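# Dispense one adhesive dot on each gold pad

## Task

Using the paste in the dispenser, place a single dot of about 110 microliters on every gold pad printed on the plate. Each dot must keep its rounded shape (not squashed flat) and lie wholly inside its own pad. No adhesive may end up anywhere else, other pads included; anything beyond a small smear counts as failure. The scrap strip beside the plate may be used for trials or for purging paste. Paste still flowing from the tip or hanging from it as a long string at the end will drop straight down, whatever the height. Finish with the tip raised well clear above the plate, and move the tool away once done.

## Robot and tools

Robot: one arm with six joints (shoulder pan, shoulder lift, elbow, wrist 1, wrist 2, wrist 3) carrying a paste dispenser instead of a gripper. A motor drives a plunger against the piston of a 55 ml barrel; paste exits a plastic tip with a 3 mm hole. The tool point is the centre of the tip's open end, and its own +z axis points out through the tip. The 89 mm nearest the tip are only tip and barrel (about 28 mm wide); behind that, a wrist camera block (on -y) and a case (mostly -x) stick out up to 100 mm. With up to 30 degrees of tilt only the tip can reach a flat surface.

Scene frame: origin on the table surface under the arm's base, +z up, +y to the left when facing along +x. Reported positions are metres, orientation is a wxyz quaternion, velocities are m/s and rad/s. Reported position can be somewhat off, especially at long reach.

execute_actions(actions): a list of actions run one after another. Each action is a table of at most 15 rows; each row lasts one control step (1/30 s), and if fewer than 15 rows are given the final row repeats to fill 15 steps. A row is 7 numbers, each from -1 to 1, in this order: dx, dy, dz, rx, ry, rz, plunger. The first six are an offset, not a pose: they give the target relative to the tool point's measured pose at the start of that action, expressed along the tool point's own axes (so +dz drives toward the tip's outward direction). Every row in the table refers to that same start pose, not to the row before. Scale: 1.0 equals 0.6 m of translation or 180 degrees of rotation; rx, ry, rz form one rotation vector. Each step the command is clipped to within 100 mm and 16 degrees of the measured pose, so large offsets need several actions. Plunger: +1 drives it forward at 640 ul/s of barrel volume, -1 retracts at that rate, intermediate values scale linearly, and |value| under 0.01 means no motion. Between actions the plunger is treated as 0. An empty list just returns the current state and images.

move(target, speed, blocking): drives the tool point along a straight line toward one target. target is a single 7-number row in the same layout and scale as above, an offset from the pose shown in the latest result that reports one, in tool axes; its plunger value is applied until the move ends. speed is the path's top speed in m/s, 0.002 to 0.5 (default 0.25); rotation is capped at twice that in rad/s. Paths last 0.5 to 10 s and are cut off at 10 s. The path ignores obstacles, the real tool trails and may overshoot speed, especially with the arm near straight. With blocking=false the result returns after 0.5 s while motion continues; other moves and actions are then rejected until wait or stop shows the move ended. The result adds a move: line: done (settled near target), off_target, moving, held or fault, plus which limits acted (paced = the sent pose was clipped; held = a check blocked some steps, after which the arm can surge) and the remaining distance to target.

wait(seconds): 0 to 10 s, lets the scene run with the last command held; returns early if a running move finishes. stop(): brakes a running move; fast moves need more room to halt. zoom_image(camera, region): camera is cam_head_left or cam_head_right; region is [x0, y0, x1, y1] in pixels of that 504x504 image, top-left origin, at most 504 by 504. finished_scene(scene): ends the given scene number permanently after the last command has been held; its result reports success and supplies the next task.

Results give pose, velocities, a Hand target line (where the controller is currently heading), joint positions and joint torques (raw drive outputs with offsets, friction and noise; not contact forces), force_n and torque_nm from the wrist sensor at the tool point (one sample at action end, n/a at start, capped at 100 N per axis, noise up to about 3.4 N and a fixed offset up to about 5.5 N). A force_n z well below its free-air value means the tip is touching a surface, whose height is then the tool point's. Action calls also list step positions; HELD marks steps that were partly held back. A pose unreachable line means the clearance check (which treats the base mount as arm) altered or blocked the command. The dispenser reports left_ml (counted by the motor, including pressurised paste) and status: ready, moving, empty, or fault when the motor stalls against a blocked tip.

Paste behaviour: pressure must build before flow starts, so the first push (and the first after any retraction) yields less than displaced. Pressure persists when the plunger stops, so paste keeps oozing. A sufficient retraction stops flow; a bigger one leaves a gap that the next push must refill first. Retracting never sucks material back in. Hold the tip roughly one dot diameter above the surface; lower flattens the deposit, touching blocks flow, higher lets a thin thread land late and off target. A tilted tip deposits to one side. After flow stops a thread links tip and dot; lift straight up so it snaps, since a sideways exit drags a string, and leftover paste on the tip drops onto the next surface approached. Paste pushed out in air hangs then falls. After a stall fault, clear it with a retraction several times longer than usual before lifting, or the stored pressure dumps paste.

Avoid: pressing hard or moving fast into the plate (the stiff arm faults on contact torques at load limits or 150 N outside force, freezing 10 s), dropped or stray paste, strings, slams, and prolonged loaded holding that overheats motors (MOTOR HOT from 70 °C, brake fault at 85 °C).

Each tool is called after "Emit:" by a JSON object that holds its "name" and its "arguments".

## Session

Emit:
{"name": "execute_actions", "arguments": {"actions": []}}

Scene clock: 0.00 s.
end_effector_position=(+0.6070, -0.1183, +0.2339) left_ml=50.9 status=ready force_n=(+1.5, +1.6, -1.1) torque_nm=(+0.75, -0.37, -0.13) end_effector_quat_wxyz=(-0.268, +0.649, +0.657, +0.273) end_effector_velocity=(-0.001, +0.001, -0.000) end_effector_angular_velocity=(+0.001, +0.001, +0.002)
Joint positions: [-0.296 -1.729  1.955 -1.799 -1.571 -1.867]
Joint velocities: [ 0.     0.001  0.     0.001  0.    -0.001]
Joint torques (N m, as the arm reports them, + toward a larger angle): no reading
Hand target: +0.607, -0.118, +0.234; -0.268, +0.649, +0.657, +0.273

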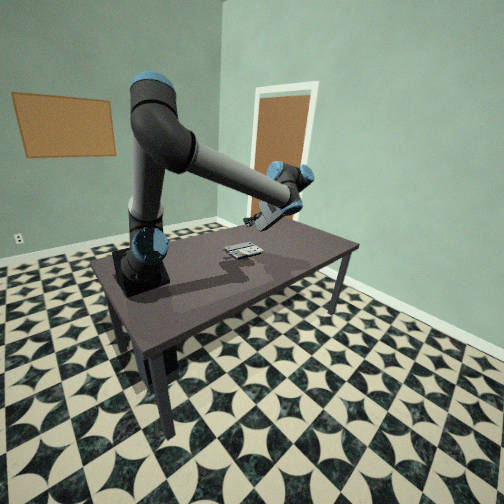

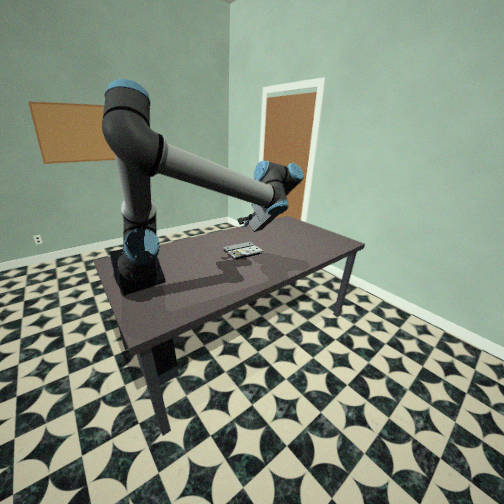

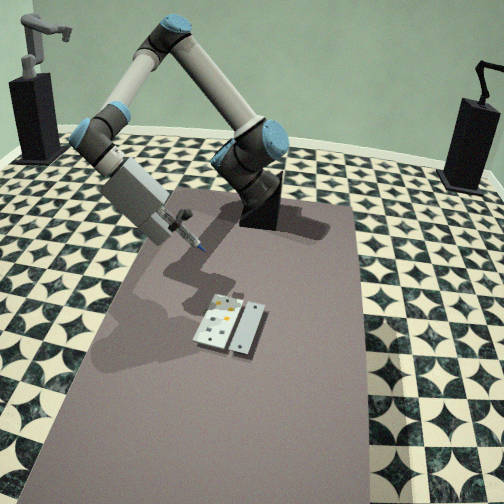

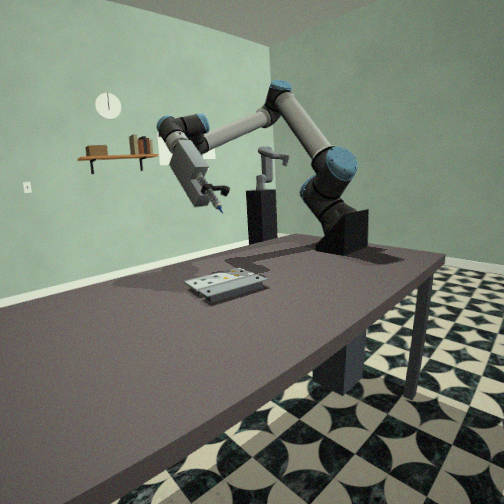

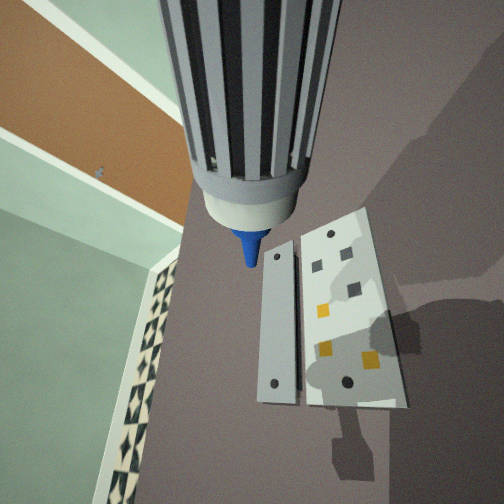

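Emit:
{"name": "move", "arguments": {"target": [0,0,0.1,0,-0.25,0,0]}}

Emit:
{"name": "zoom_image", "arguments": {"camera": "cam_low", "region": [160,200,300,320]}}

Scene clock: 10.43 s.
end_effector_position=(+0.6072, -0.0755, +0.1917) left_ml=50.9 status=ready force_n=(+1.9, +1.2, -1.4) torque_nm=(+0.43, -0.56, -0.07) end_effector_quat_wxyz=(+0.003, +0.704, +0.710, +0.004) end_effector_velocity=(-0.000, -0.001, -0.001) end_effector_angular_velocity=(-0.009, +0.003, -0.003)
Joint positions: [ 0.259 -1.45   2.011 -1.883 -2.323 -1.213]
Joint velocities: [ 0.003  0.005 -0.002  0.008 -0.007  0.012]
Joint torques (N m, as the arm reports them, + toward a larger angle): [ 48.39  -9.62 -45.55  -0.24  -2.06   2.81]
Hand target: +0.607, -0.075, +0.192; +0.003, +0.704, +0.710, +0.004
Off the commanded pose: 0.000 m, 0 deg.
move: done

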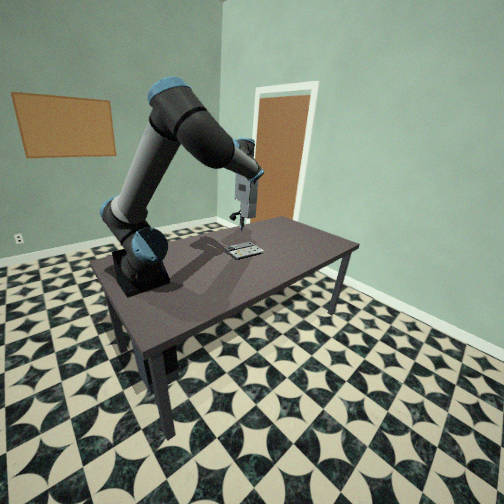

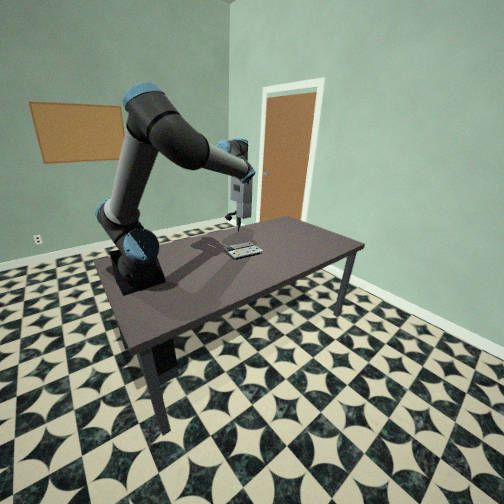

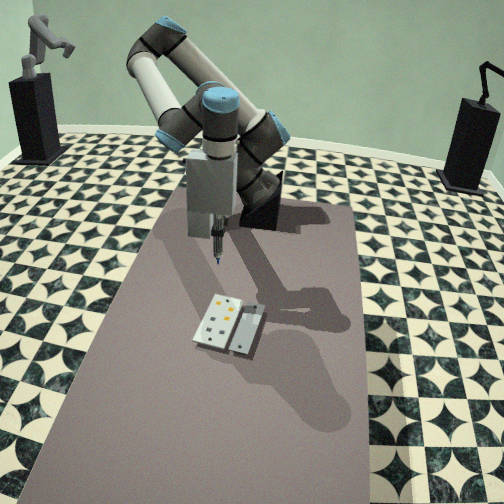

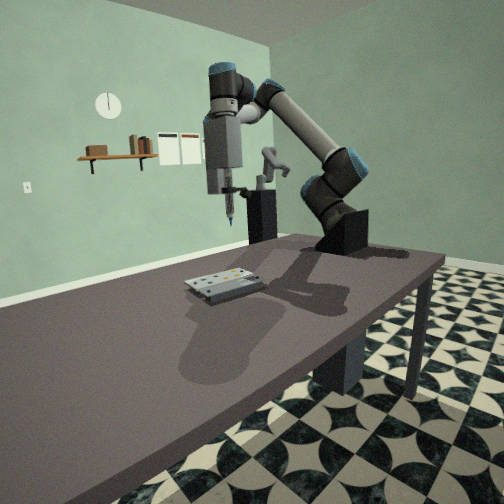

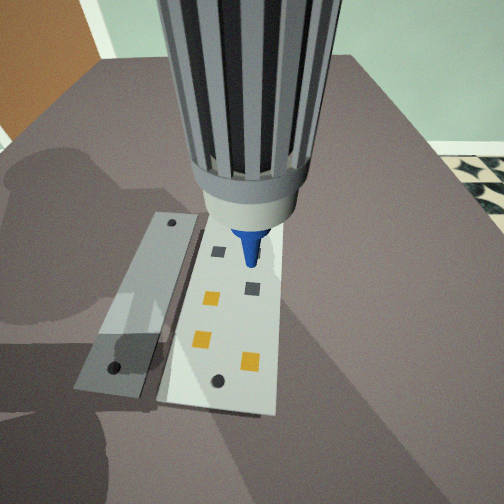

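Region (160, 200, 300, 320) of cam_low's 504x504 image, scaled by 3.600, with more detail than that image has; it fills the top 432 rows of this view, and the rest is white.

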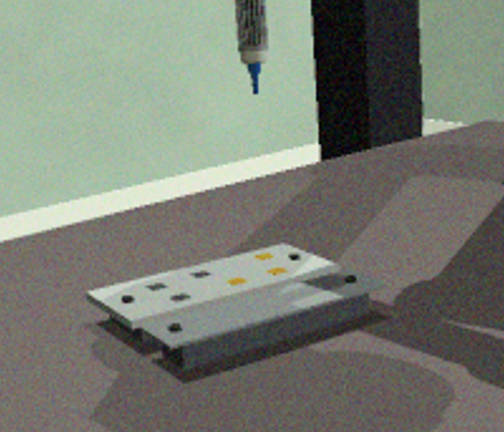

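Emit:
{"name": "move", "arguments": {"target": [0.05,0,0.17,0,0,0,0]}}

Emit:
{"name": "zoom_image", "arguments": {"camera": "cam_low", "region": [160,200,300,320]}}

Scene clock: 15.57 s.
end_effector_position=(+0.6081, -0.0454, +0.0898) left_ml=50.9 status=ready force_n=(+1.7, +1.9, -1.8) torque_nm=(+0.90, -0.53, -0.10) end_effector_quat_wxyz=(+0.003, +0.704, +0.710, +0.004) end_effector_velocity=(+0.001, +0.000, -0.001) end_effector_angular_velocity=(-0.000, -0.002, +0.001)
Joint positions: [ 0.184 -1.372  2.141 -2.161 -2.339 -1.314]
Joint velocities: [-0.001  0.001  0.001 -0.006 -0.001 -0.004]
Joint torques (N m, as the arm reports them, + toward a larger angle): [ 12.88 -13.93 -14.19  -6.34  -2.26  -2.89]
Hand target: +0.608, -0.045, +0.090; +0.003, +0.704, +0.710, +0.004
Off the commanded pose: 0.000 m, 0 deg.
move: done

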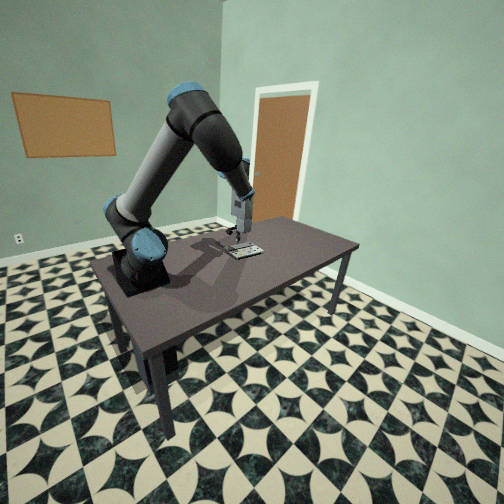

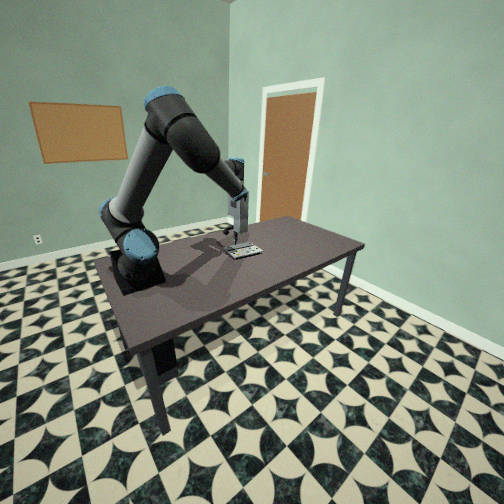

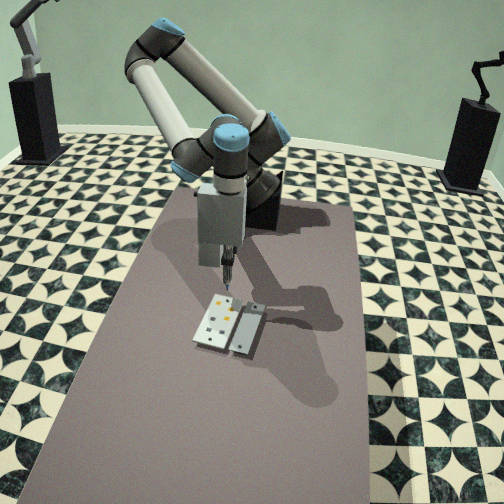

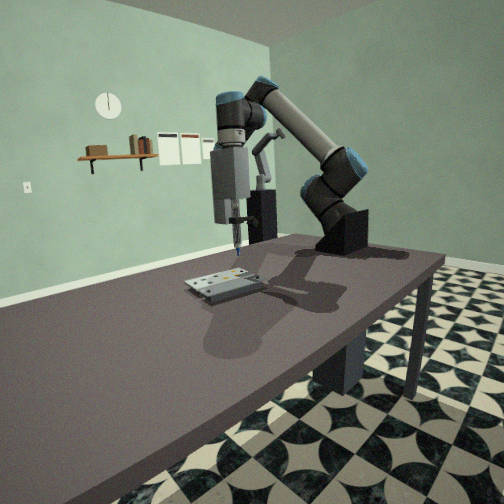

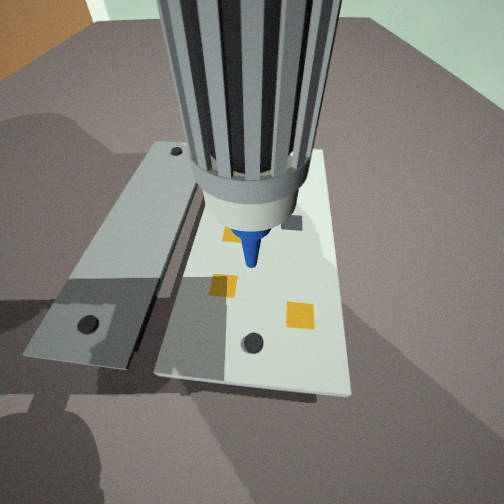

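Region (160, 200, 300, 320) of cam_low's 504x504 image, scaled by 3.600, with more detail than that image has; it fills the top 432 rows of this view, and the rest is white.

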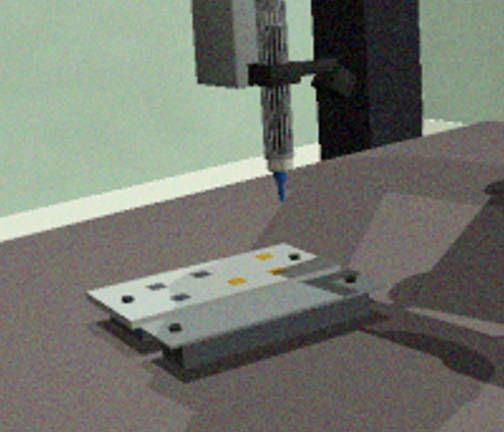

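Emit:
{"name": "move", "arguments": {"target": [0.14,0.06,0.058,0,0,0,0]}}

Emit:
{"name": "zoom_image", "arguments": {"camera": "cam_low", "region": [210,240,290,310]}}

Scene clock: 22.10 s.
end_effector_position=(+0.6438, +0.0389, +0.0555) left_ml=50.9 status=ready force_n=(+3.5, +1.2, -2.4) torque_nm=(+0.56, -1.10, -0.17) end_effector_quat_wxyz=(+0.003, +0.704, +0.710, +0.004) end_effector_velocity=(+0.001, +0.002, -0.001) end_effector_angular_velocity=(+0.001, +0.000, -0.000)
Joint positions: [ 0.224 -1.195  2.091 -2.251 -2.331 -1.26 ]
Joint velocities: [ 0.     0.003 -0.002 -0.001  0.001  0.   ]
Joint torques (N m, as the arm reports them, + toward a larger angle): [ 56.91 -23.46 -40.03  -6.37   0.85   2.75]
Hand target: +0.644, +0.039, +0.055; +0.003, +0.704, +0.710, +0.004
Off the commanded pose: 0.000 m, 0 deg.
move: done

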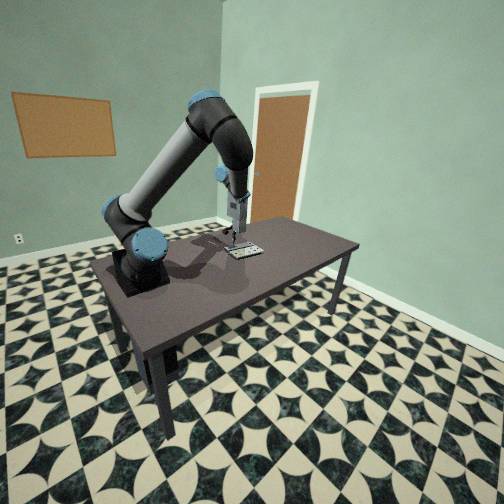

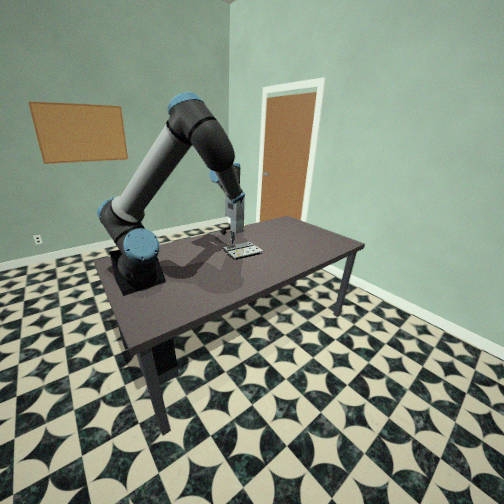

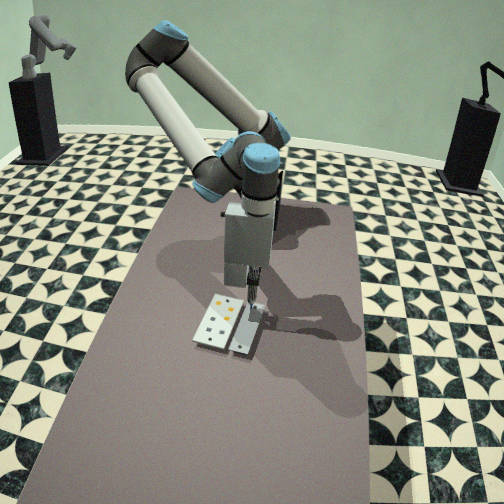

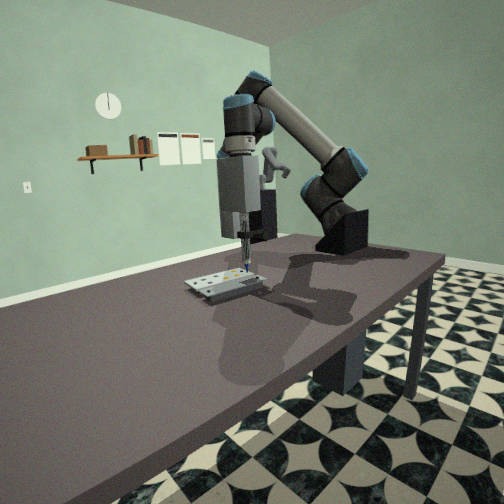

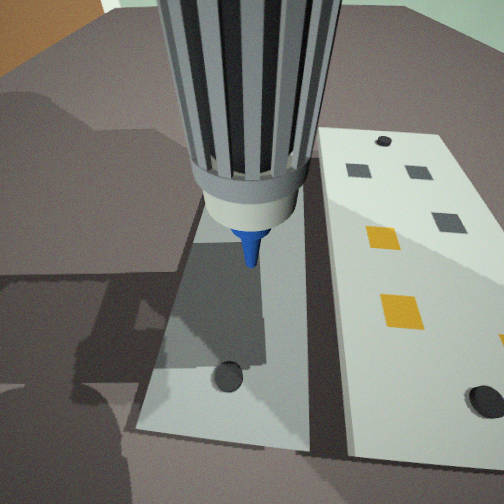

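Region (210, 240, 290, 310) of cam_low's 504x504 image, scaled by 6.300, with more detail than that image has; it fills the top 441 rows of this view, and the rest is white.

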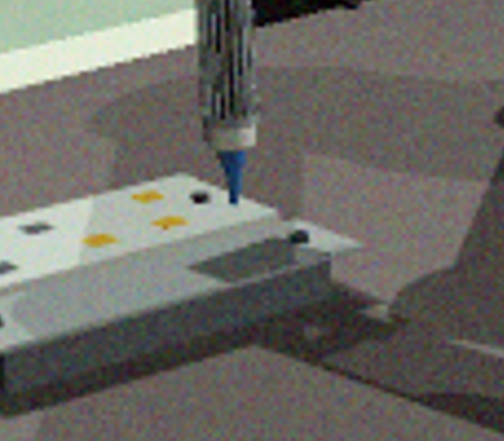

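Emit:
{"name": "move", "arguments": {"target": [0,0,0.028,0,0,0,0], "speed": 0.03}}

Emit:
{"name": "zoom_image", "arguments": {"camera": "cam_low", "region": [210,240,290,310]}}

Scene clock: 27.40 s.
end_effector_position=(+0.6439, +0.0389, +0.0388) left_ml=50.9 status=ready force_n=(+2.8, +1.3, -2.1) torque_nm=(+0.51, -0.92, -0.12) end_effector_quat_wxyz=(+0.003, +0.704, +0.710, +0.004) end_effector_velocity=(+0.000, +0.000, -0.002) end_effector_angular_velocity=(+0.001, +0.001, -0.001)
Joint positions: [ 0.207 -1.181  2.107 -2.296 -2.334 -1.282]
Joint velocities: [-0.002  0.002  0.001 -0.004  0.001 -0.001]
Joint torques (N m, as the arm reports them, + toward a larger angle): [ 20.26 -23.83 -12.09  -6.82  -2.22  -2.87]
Hand target: +0.644, +0.039, +0.039; +0.003, +0.704, +0.710, +0.004
Off the commanded pose: 0.000 m, 0 deg.
move: done

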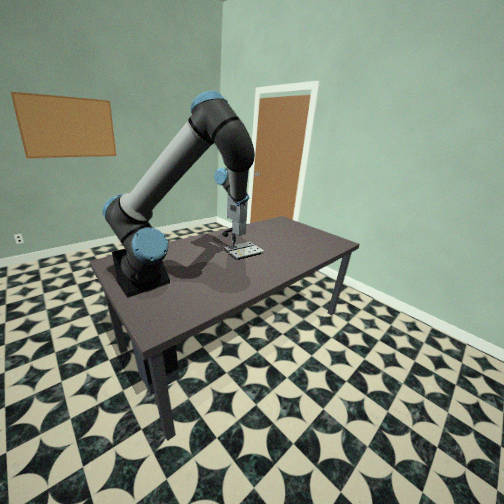

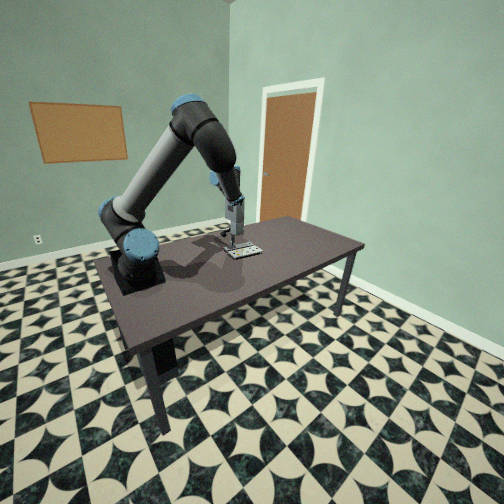

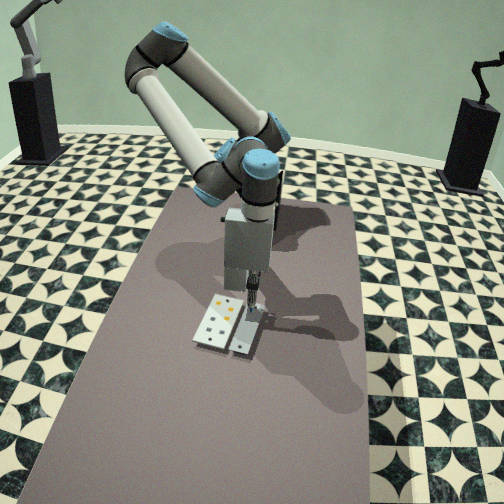

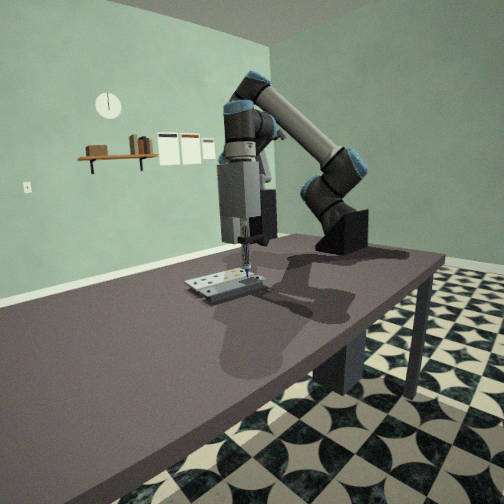

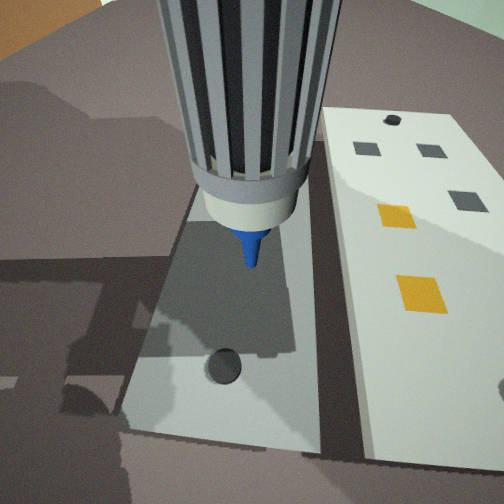

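Region (210, 240, 290, 310) of cam_low's 504x504 image, scaled by 6.300, with more detail than that image has; it fills the top 441 rows of this view, and the rest is white.

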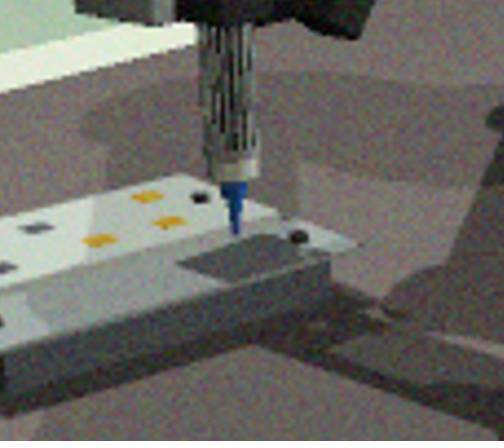

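Emit:
{"name": "execute_actions", "arguments": {"actions": [[[0,0,0.005,0,0,0,0]],[[0,0,0.0015,0,0,0,0]],[[0,0,0.0015,0,0,0,0]],[[0,0,0.0015,0,0,0,0]],[[0,0,0.0015,0,0,0,0]],[[0,0,0.0015,0,0,0,0]],[[0,0,0.0015,0,0,0,0]],[[0,0,0.0015,0,0,0,0]]]}}

Scene clock: 39.30 s.
end_effector_position=(+0.6440, +0.0389, +0.0295) left_ml=50.9 status=ready force_n=(+3.1, +1.2, -1.8) torque_nm=(+0.53, -1.00, -0.13) end_effector_quat_wxyz=(+0.003, +0.704, +0.710, +0.004) end_effector_velocity=(-0.000, +0.000, -0.000) end_effector_angular_velocity=(+0.001, +0.001, +0.001)
Joint positions: [ 0.198 -1.173  2.116 -2.321 -2.336 -1.295]
Joint velocities: [-0.    -0.     0.     0.001  0.001 -0.001]
Joint torques (N m, as the arm reports them, + toward a larger angle): [ 20.77 -22.04 -11.79  -6.59  -2.26  -2.98]
Hand target: +0.644, +0.039, +0.030; +0.003, +0.704, +0.710, +0.004
Off the commanded pose: 0.000 m, 0 deg.
Step readings (end_effector_position; steps 1 to 15: 1st action; 16 to 30: 2nd action; 31 to 45: 3rd action; 46 to 60: 4th action; 61 to 75: 5th action; 76 to 90: 6th action; 91 to 105: 7th action; 106 to 120: 8th action):
0: (+0.6439, +0.0389, +0.0387)
1: (+0.6439, +0.0389, +0.0387)
2: (+0.6440, +0.0389, +0.0384)
4: (+0.6440, +0.0389, +0.0371)
8: (+0.6440, +0.0389, +0.0360)
15: (+0.6440, +0.0389, +0.0358)
16: (+0.6440, +0.0389, +0.0358)
17: (+0.6440, +0.0389, +0.0357)
19: (+0.6440, +0.0389, +0.0353)
23: (+0.6440, +0.0389, +0.0350)
30: (+0.6440, +0.0389, +0.0349)
31: (+0.6440, +0.0389, +0.0349)
32: (+0.6440, +0.0389, +0.0348)
34: (+0.6440, +0.0389, +0.0344)
38: (+0.6440, +0.0389, +0.0341)
45: (+0.6440, +0.0389, +0.0340)
46: (+0.6440, +0.0389, +0.0340)
47: (+0.6440, +0.0389, +0.0339)
49: (+0.6440, +0.0389, +0.0335)
53: (+0.6440, +0.0389, +0.0332)
60: (+0.6440, +0.0389, +0.0331)
61: (+0.6440, +0.0389, +0.0331)
62: (+0.6440, +0.0389, +0.0330)
64: (+0.6440, +0.0389, +0.0326)
68: (+0.6440, +0.0389, +0.0323)
75: (+0.6440, +0.0389, +0.0322)
76: (+0.6440, +0.0389, +0.0322)
77: (+0.6440, +0.0389, +0.0321)
79: (+0.6440, +0.0389, +0.0317)
83: (+0.6440, +0.0389, +0.0314)
90: (+0.6440, +0.0389, +0.0313)
91: (+0.6440, +0.0389, +0.0313)
92: (+0.6440, +0.0389, +0.0312)
94: (+0.6440, +0.0389, +0.0308)
98: (+0.6440, +0.0389, +0.0305)
105: (+0.6440, +0.0389, +0.0304)
106: (+0.6440, +0.0389, +0.0304)
107: (+0.6440, +0.0389, +0.0303)
109: (+0.6440, +0.0389, +0.0299)
113: (+0.6440, +0.0389, +0.0296)
120: end_effector_position above

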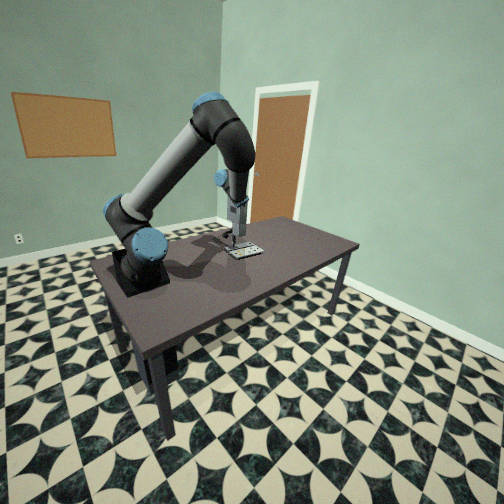

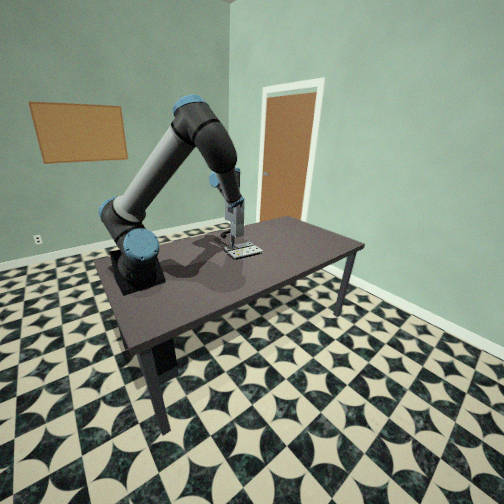

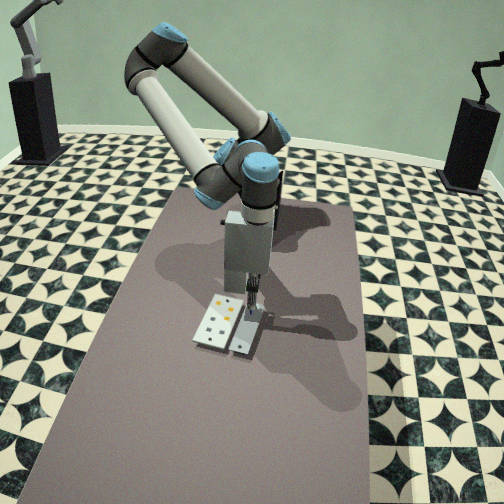

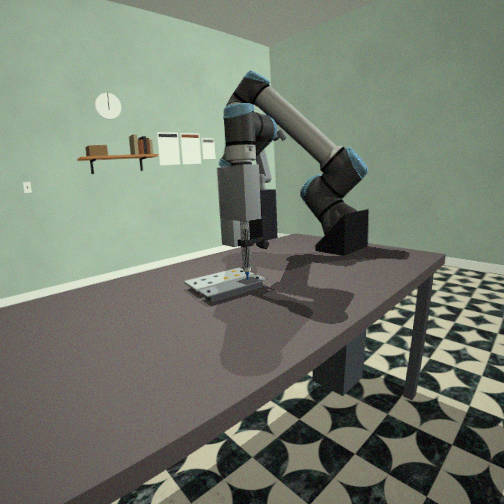

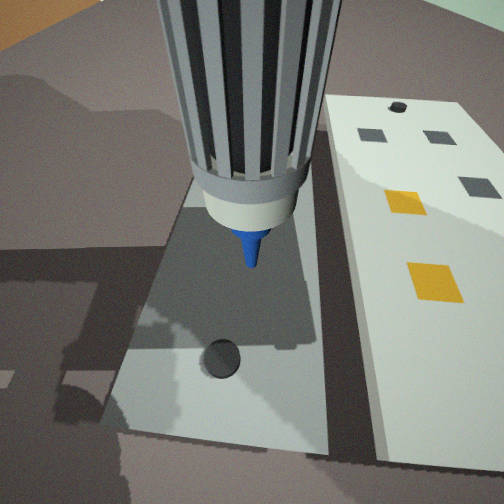

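Emit:
{"name": "execute_actions", "arguments": {"actions": [[[0,0,0.0015,0,0,0,0]],[[0,0,0.0015,0,0,0,0]],[[0,0,0.0015,0,0,0,0]]]}}

Scene clock: 53.00 s.
end_effector_position=(+0.6442, +0.0389, +0.0290) left_ml=50.9 status=ready force_n=(-4.8, -16.8, -46.1) torque_nm=(+0.51, -0.04, -0.13) end_effector_quat_wxyz=(+0.003, +0.704, +0.710, +0.004) end_effector_velocity=(-0.001, +0.000, -0.000) end_effector_angular_velocity=(-0.000, +0.001, +0.001)
Joint positions: [ 0.198 -1.172  2.117 -2.324 -2.336 -1.297]
Joint velocities: [-0.     0.     0.001  0.     0.    -0.   ]
Joint torques (N m, as the arm reports them, + toward a larger angle): [ 37.88 -42.92 -25.29  -3.32   0.25  -0.05]
Hand target: +0.644, +0.039, +0.029; +0.003, +0.704, +0.710, +0.004
Off the commanded pose: 0.001 m, 0 deg.
FORCE FAULT: contact force on the arm reached its limit, and the arm stopped for 10 seconds. The contact can be on any part of the arm, not only on its tool. That time counts as 20 of the actions that you can send in this scene. The arm's remaining commands of this call were not run. The arm holds still and accepts commands again. Move the arm away from the contact; if what it grips holds it there, let go first. Pushing or pulling that hard again can fault the arm again.
Step readings (end_effector_position; steps 1 to 15: 1st action; 16 to 30: 2nd action):
0: (+0.6440, +0.0389, +0.0295)
1: (+0.6440, +0.0389, +0.0295)
2: (+0.6440, +0.0389, +0.0294)
4: (+0.6441, +0.0389, +0.0291)
8: (+0.6441, +0.0389, +0.0289)
15: (+0.6441, +0.0389, +0.0288)
16: (+0.6441, +0.0389, +0.0288)
17: (+0.6441, +0.0389, +0.0287)
19: (+0.6441, +0.0389, +0.0286)
23: (+0.6441, +0.0389, +0.0289)
30: (+0.6442, +0.0389, +0.0290)

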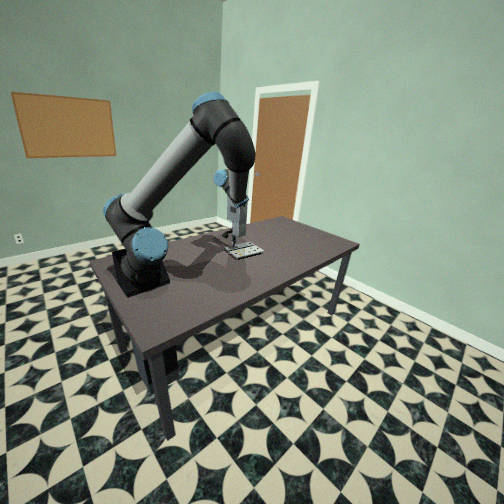

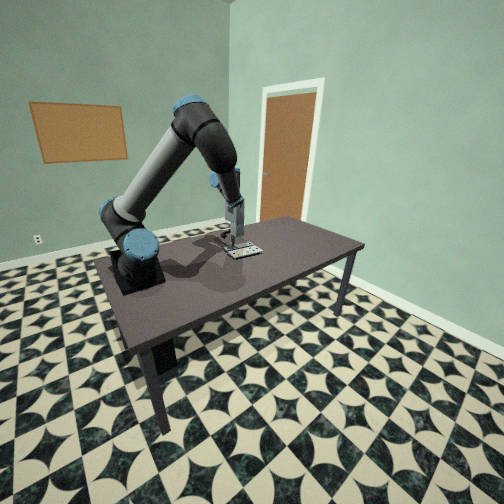

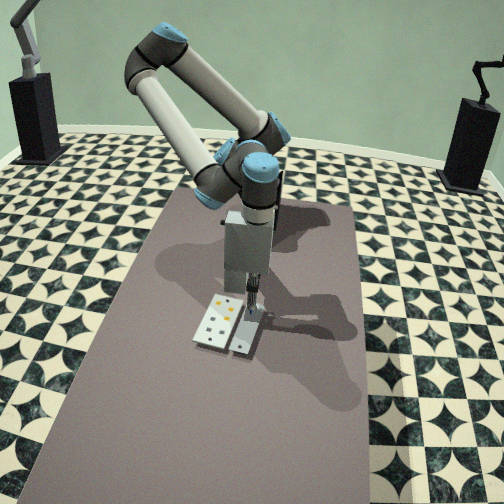

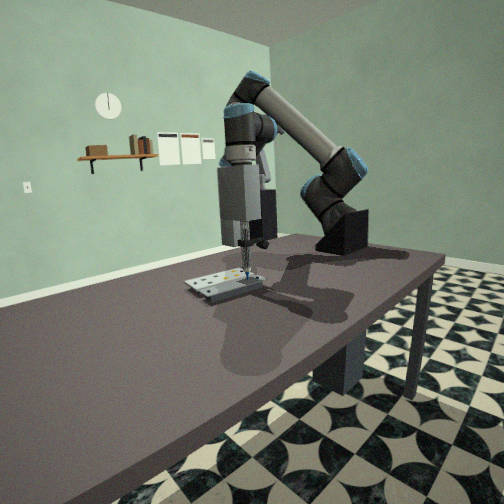

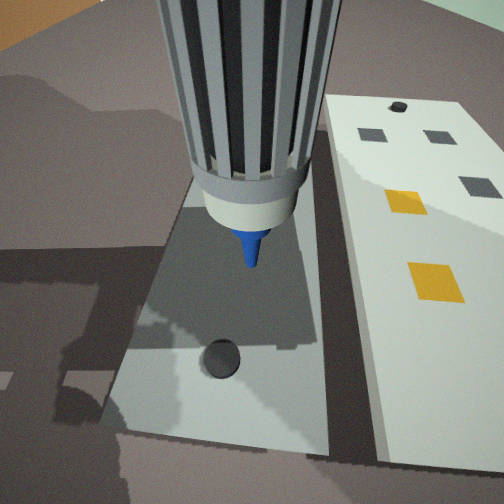

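Emit:
{"name": "execute_actions", "arguments": {"actions": [[[0,0,-0.0075,0,0,0,0]],[[0,0,0,0,0,0,0.6]]]}}

Emit:
{"name": "wait", "arguments": {"seconds": 5}}

Emit:
{"name": "zoom_image", "arguments": {"camera": "cam_wrist", "region": [200,220,300,320]}}

Scene clock: 62.07 s.
end_effector_position=(+0.6441, +0.0389, +0.0334) left_ml=50.7 status=moving force_n=(+3.0, +0.6, -0.5) torque_nm=(+0.37, -0.99, -0.12) end_effector_quat_wxyz=(+0.003, +0.704, +0.710, +0.004) end_effector_velocity=(+0.001, -0.001, +0.000) end_effector_angular_velocity=(-0.001, -0.001, -0.001)
Joint positions: [ 0.202 -1.176  2.113 -2.312 -2.335 -1.291]
Joint velocities: [-0.     0.    -0.001 -0.001 -0.001  0.   ]
Joint torques (N m, as the arm reports them, + toward a larger angle): [ 52.33 -58.57 -36.45  -1.79   2.15   1.95]
Hand target: +0.644, +0.039, +0.033; +0.003, +0.704, +0.710, +0.004
Off the commanded pose: 0.000 m, 0 deg.
Step readings (end_effector_position; steps 1 to 15: 1st action; 16 to 30: 2nd action):
0: (+0.6442, +0.0389, +0.0290)
1: (+0.6442, +0.0389, +0.0290)
2: (+0.6441, +0.0389, +0.0294)
4: (+0.6440, +0.0389, +0.0313)
8: (+0.6440, +0.0389, +0.0330)
15: (+0.6441, +0.0389, +0.0334)
16: (+0.6441, +0.0389, +0.0334)
17: (+0.6441, +0.0389, +0.0334)
19: (+0.6441, +0.0389, +0.0334)
23: (+0.6441, +0.0389, +0.0334)
30: end_effector_position above

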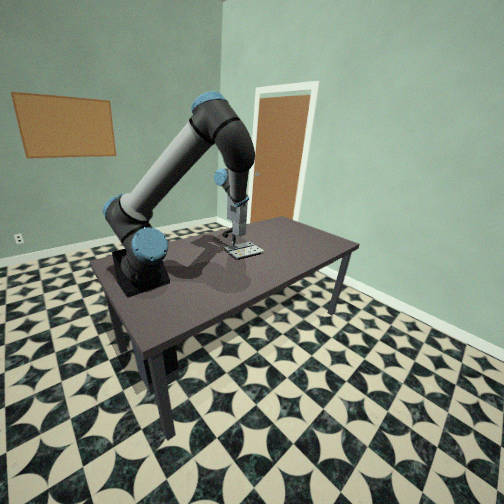

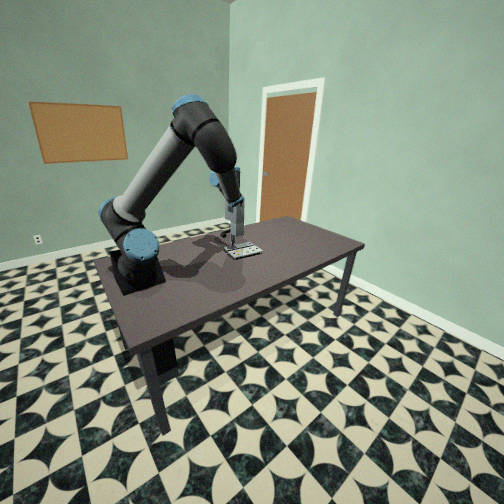

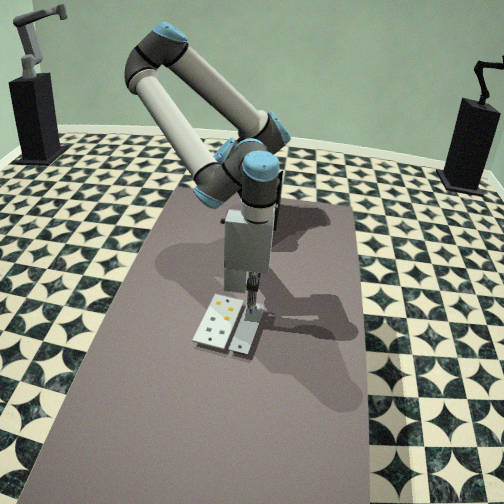

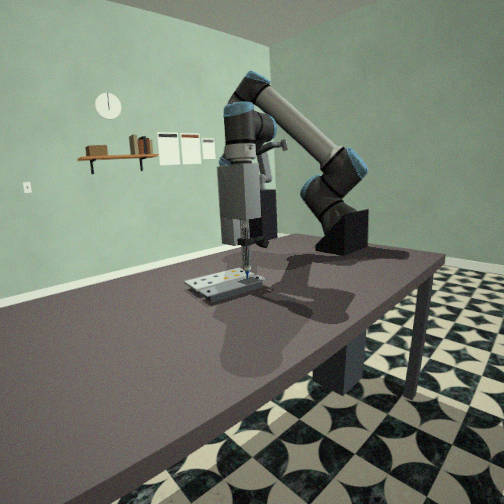

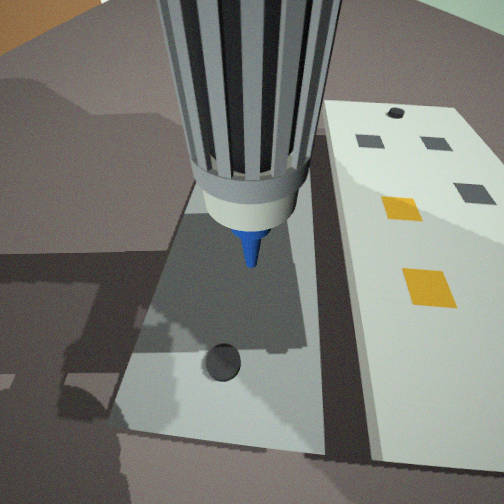

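Scene clock: 67.07 s.
end_effector_position=(+0.6441, +0.0389, +0.0334) left_ml=50.7 status=ready force_n=(+1.5, +2.5, -1.5) torque_nm=(+1.05, -0.51, -0.07) end_effector_quat_wxyz=(+0.003, +0.704, +0.710, +0.004) end_effector_velocity=(+0.000, +0.000, +0.000) end_effector_angular_velocity=(+0.000, -0.000, +0.001)
Joint positions: [ 0.202 -1.176  2.113 -2.312 -2.335 -1.291]
Joint velocities: [-0.    -0.    -0.    -0.     0.    -0.001]
Joint torques (N m, as the arm reports them, + toward a larger angle): [ 21.66 -25.83 -15.52  -6.51   0.69  -2.85]
Hand target: +0.644, +0.039, +0.033; +0.003, +0.704, +0.710, +0.004
Off the commanded pose: 0.000 m, 0 deg.
wait: 5.00 s; at rest by 0.20 s

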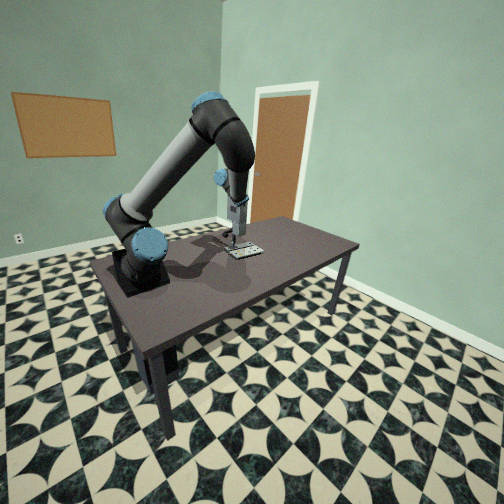

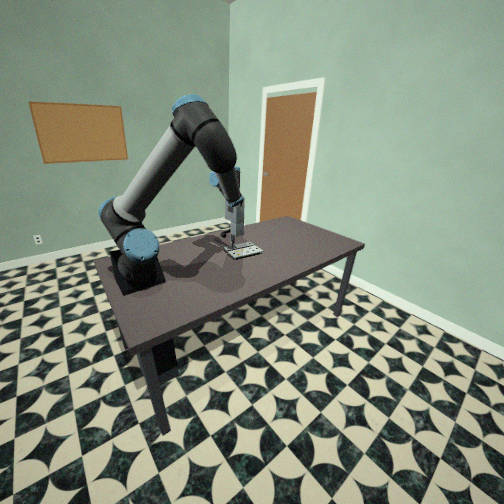

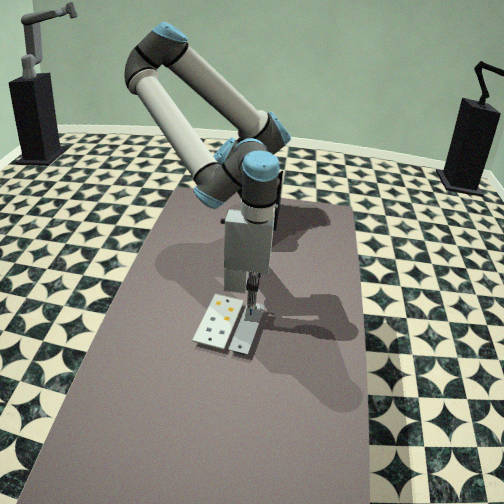

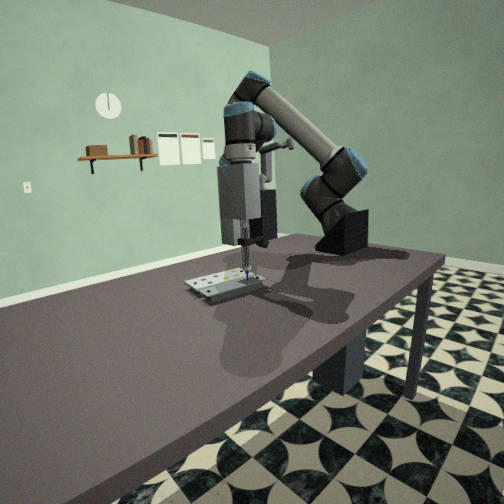

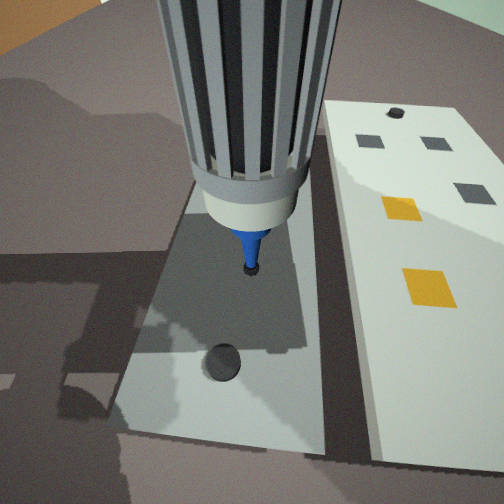

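Region (200, 220, 300, 320) of cam_wrist's 504x504 image, scaled by 5.040, with more detail than that image has.

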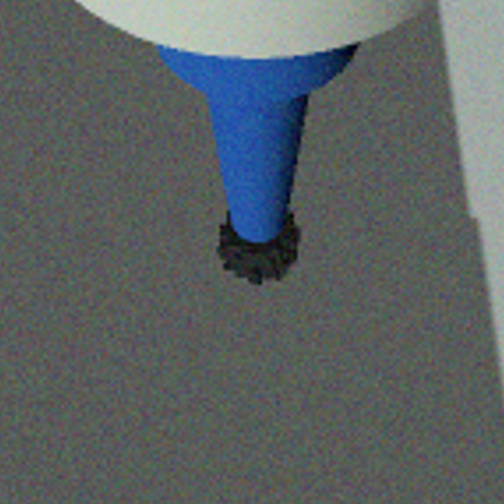

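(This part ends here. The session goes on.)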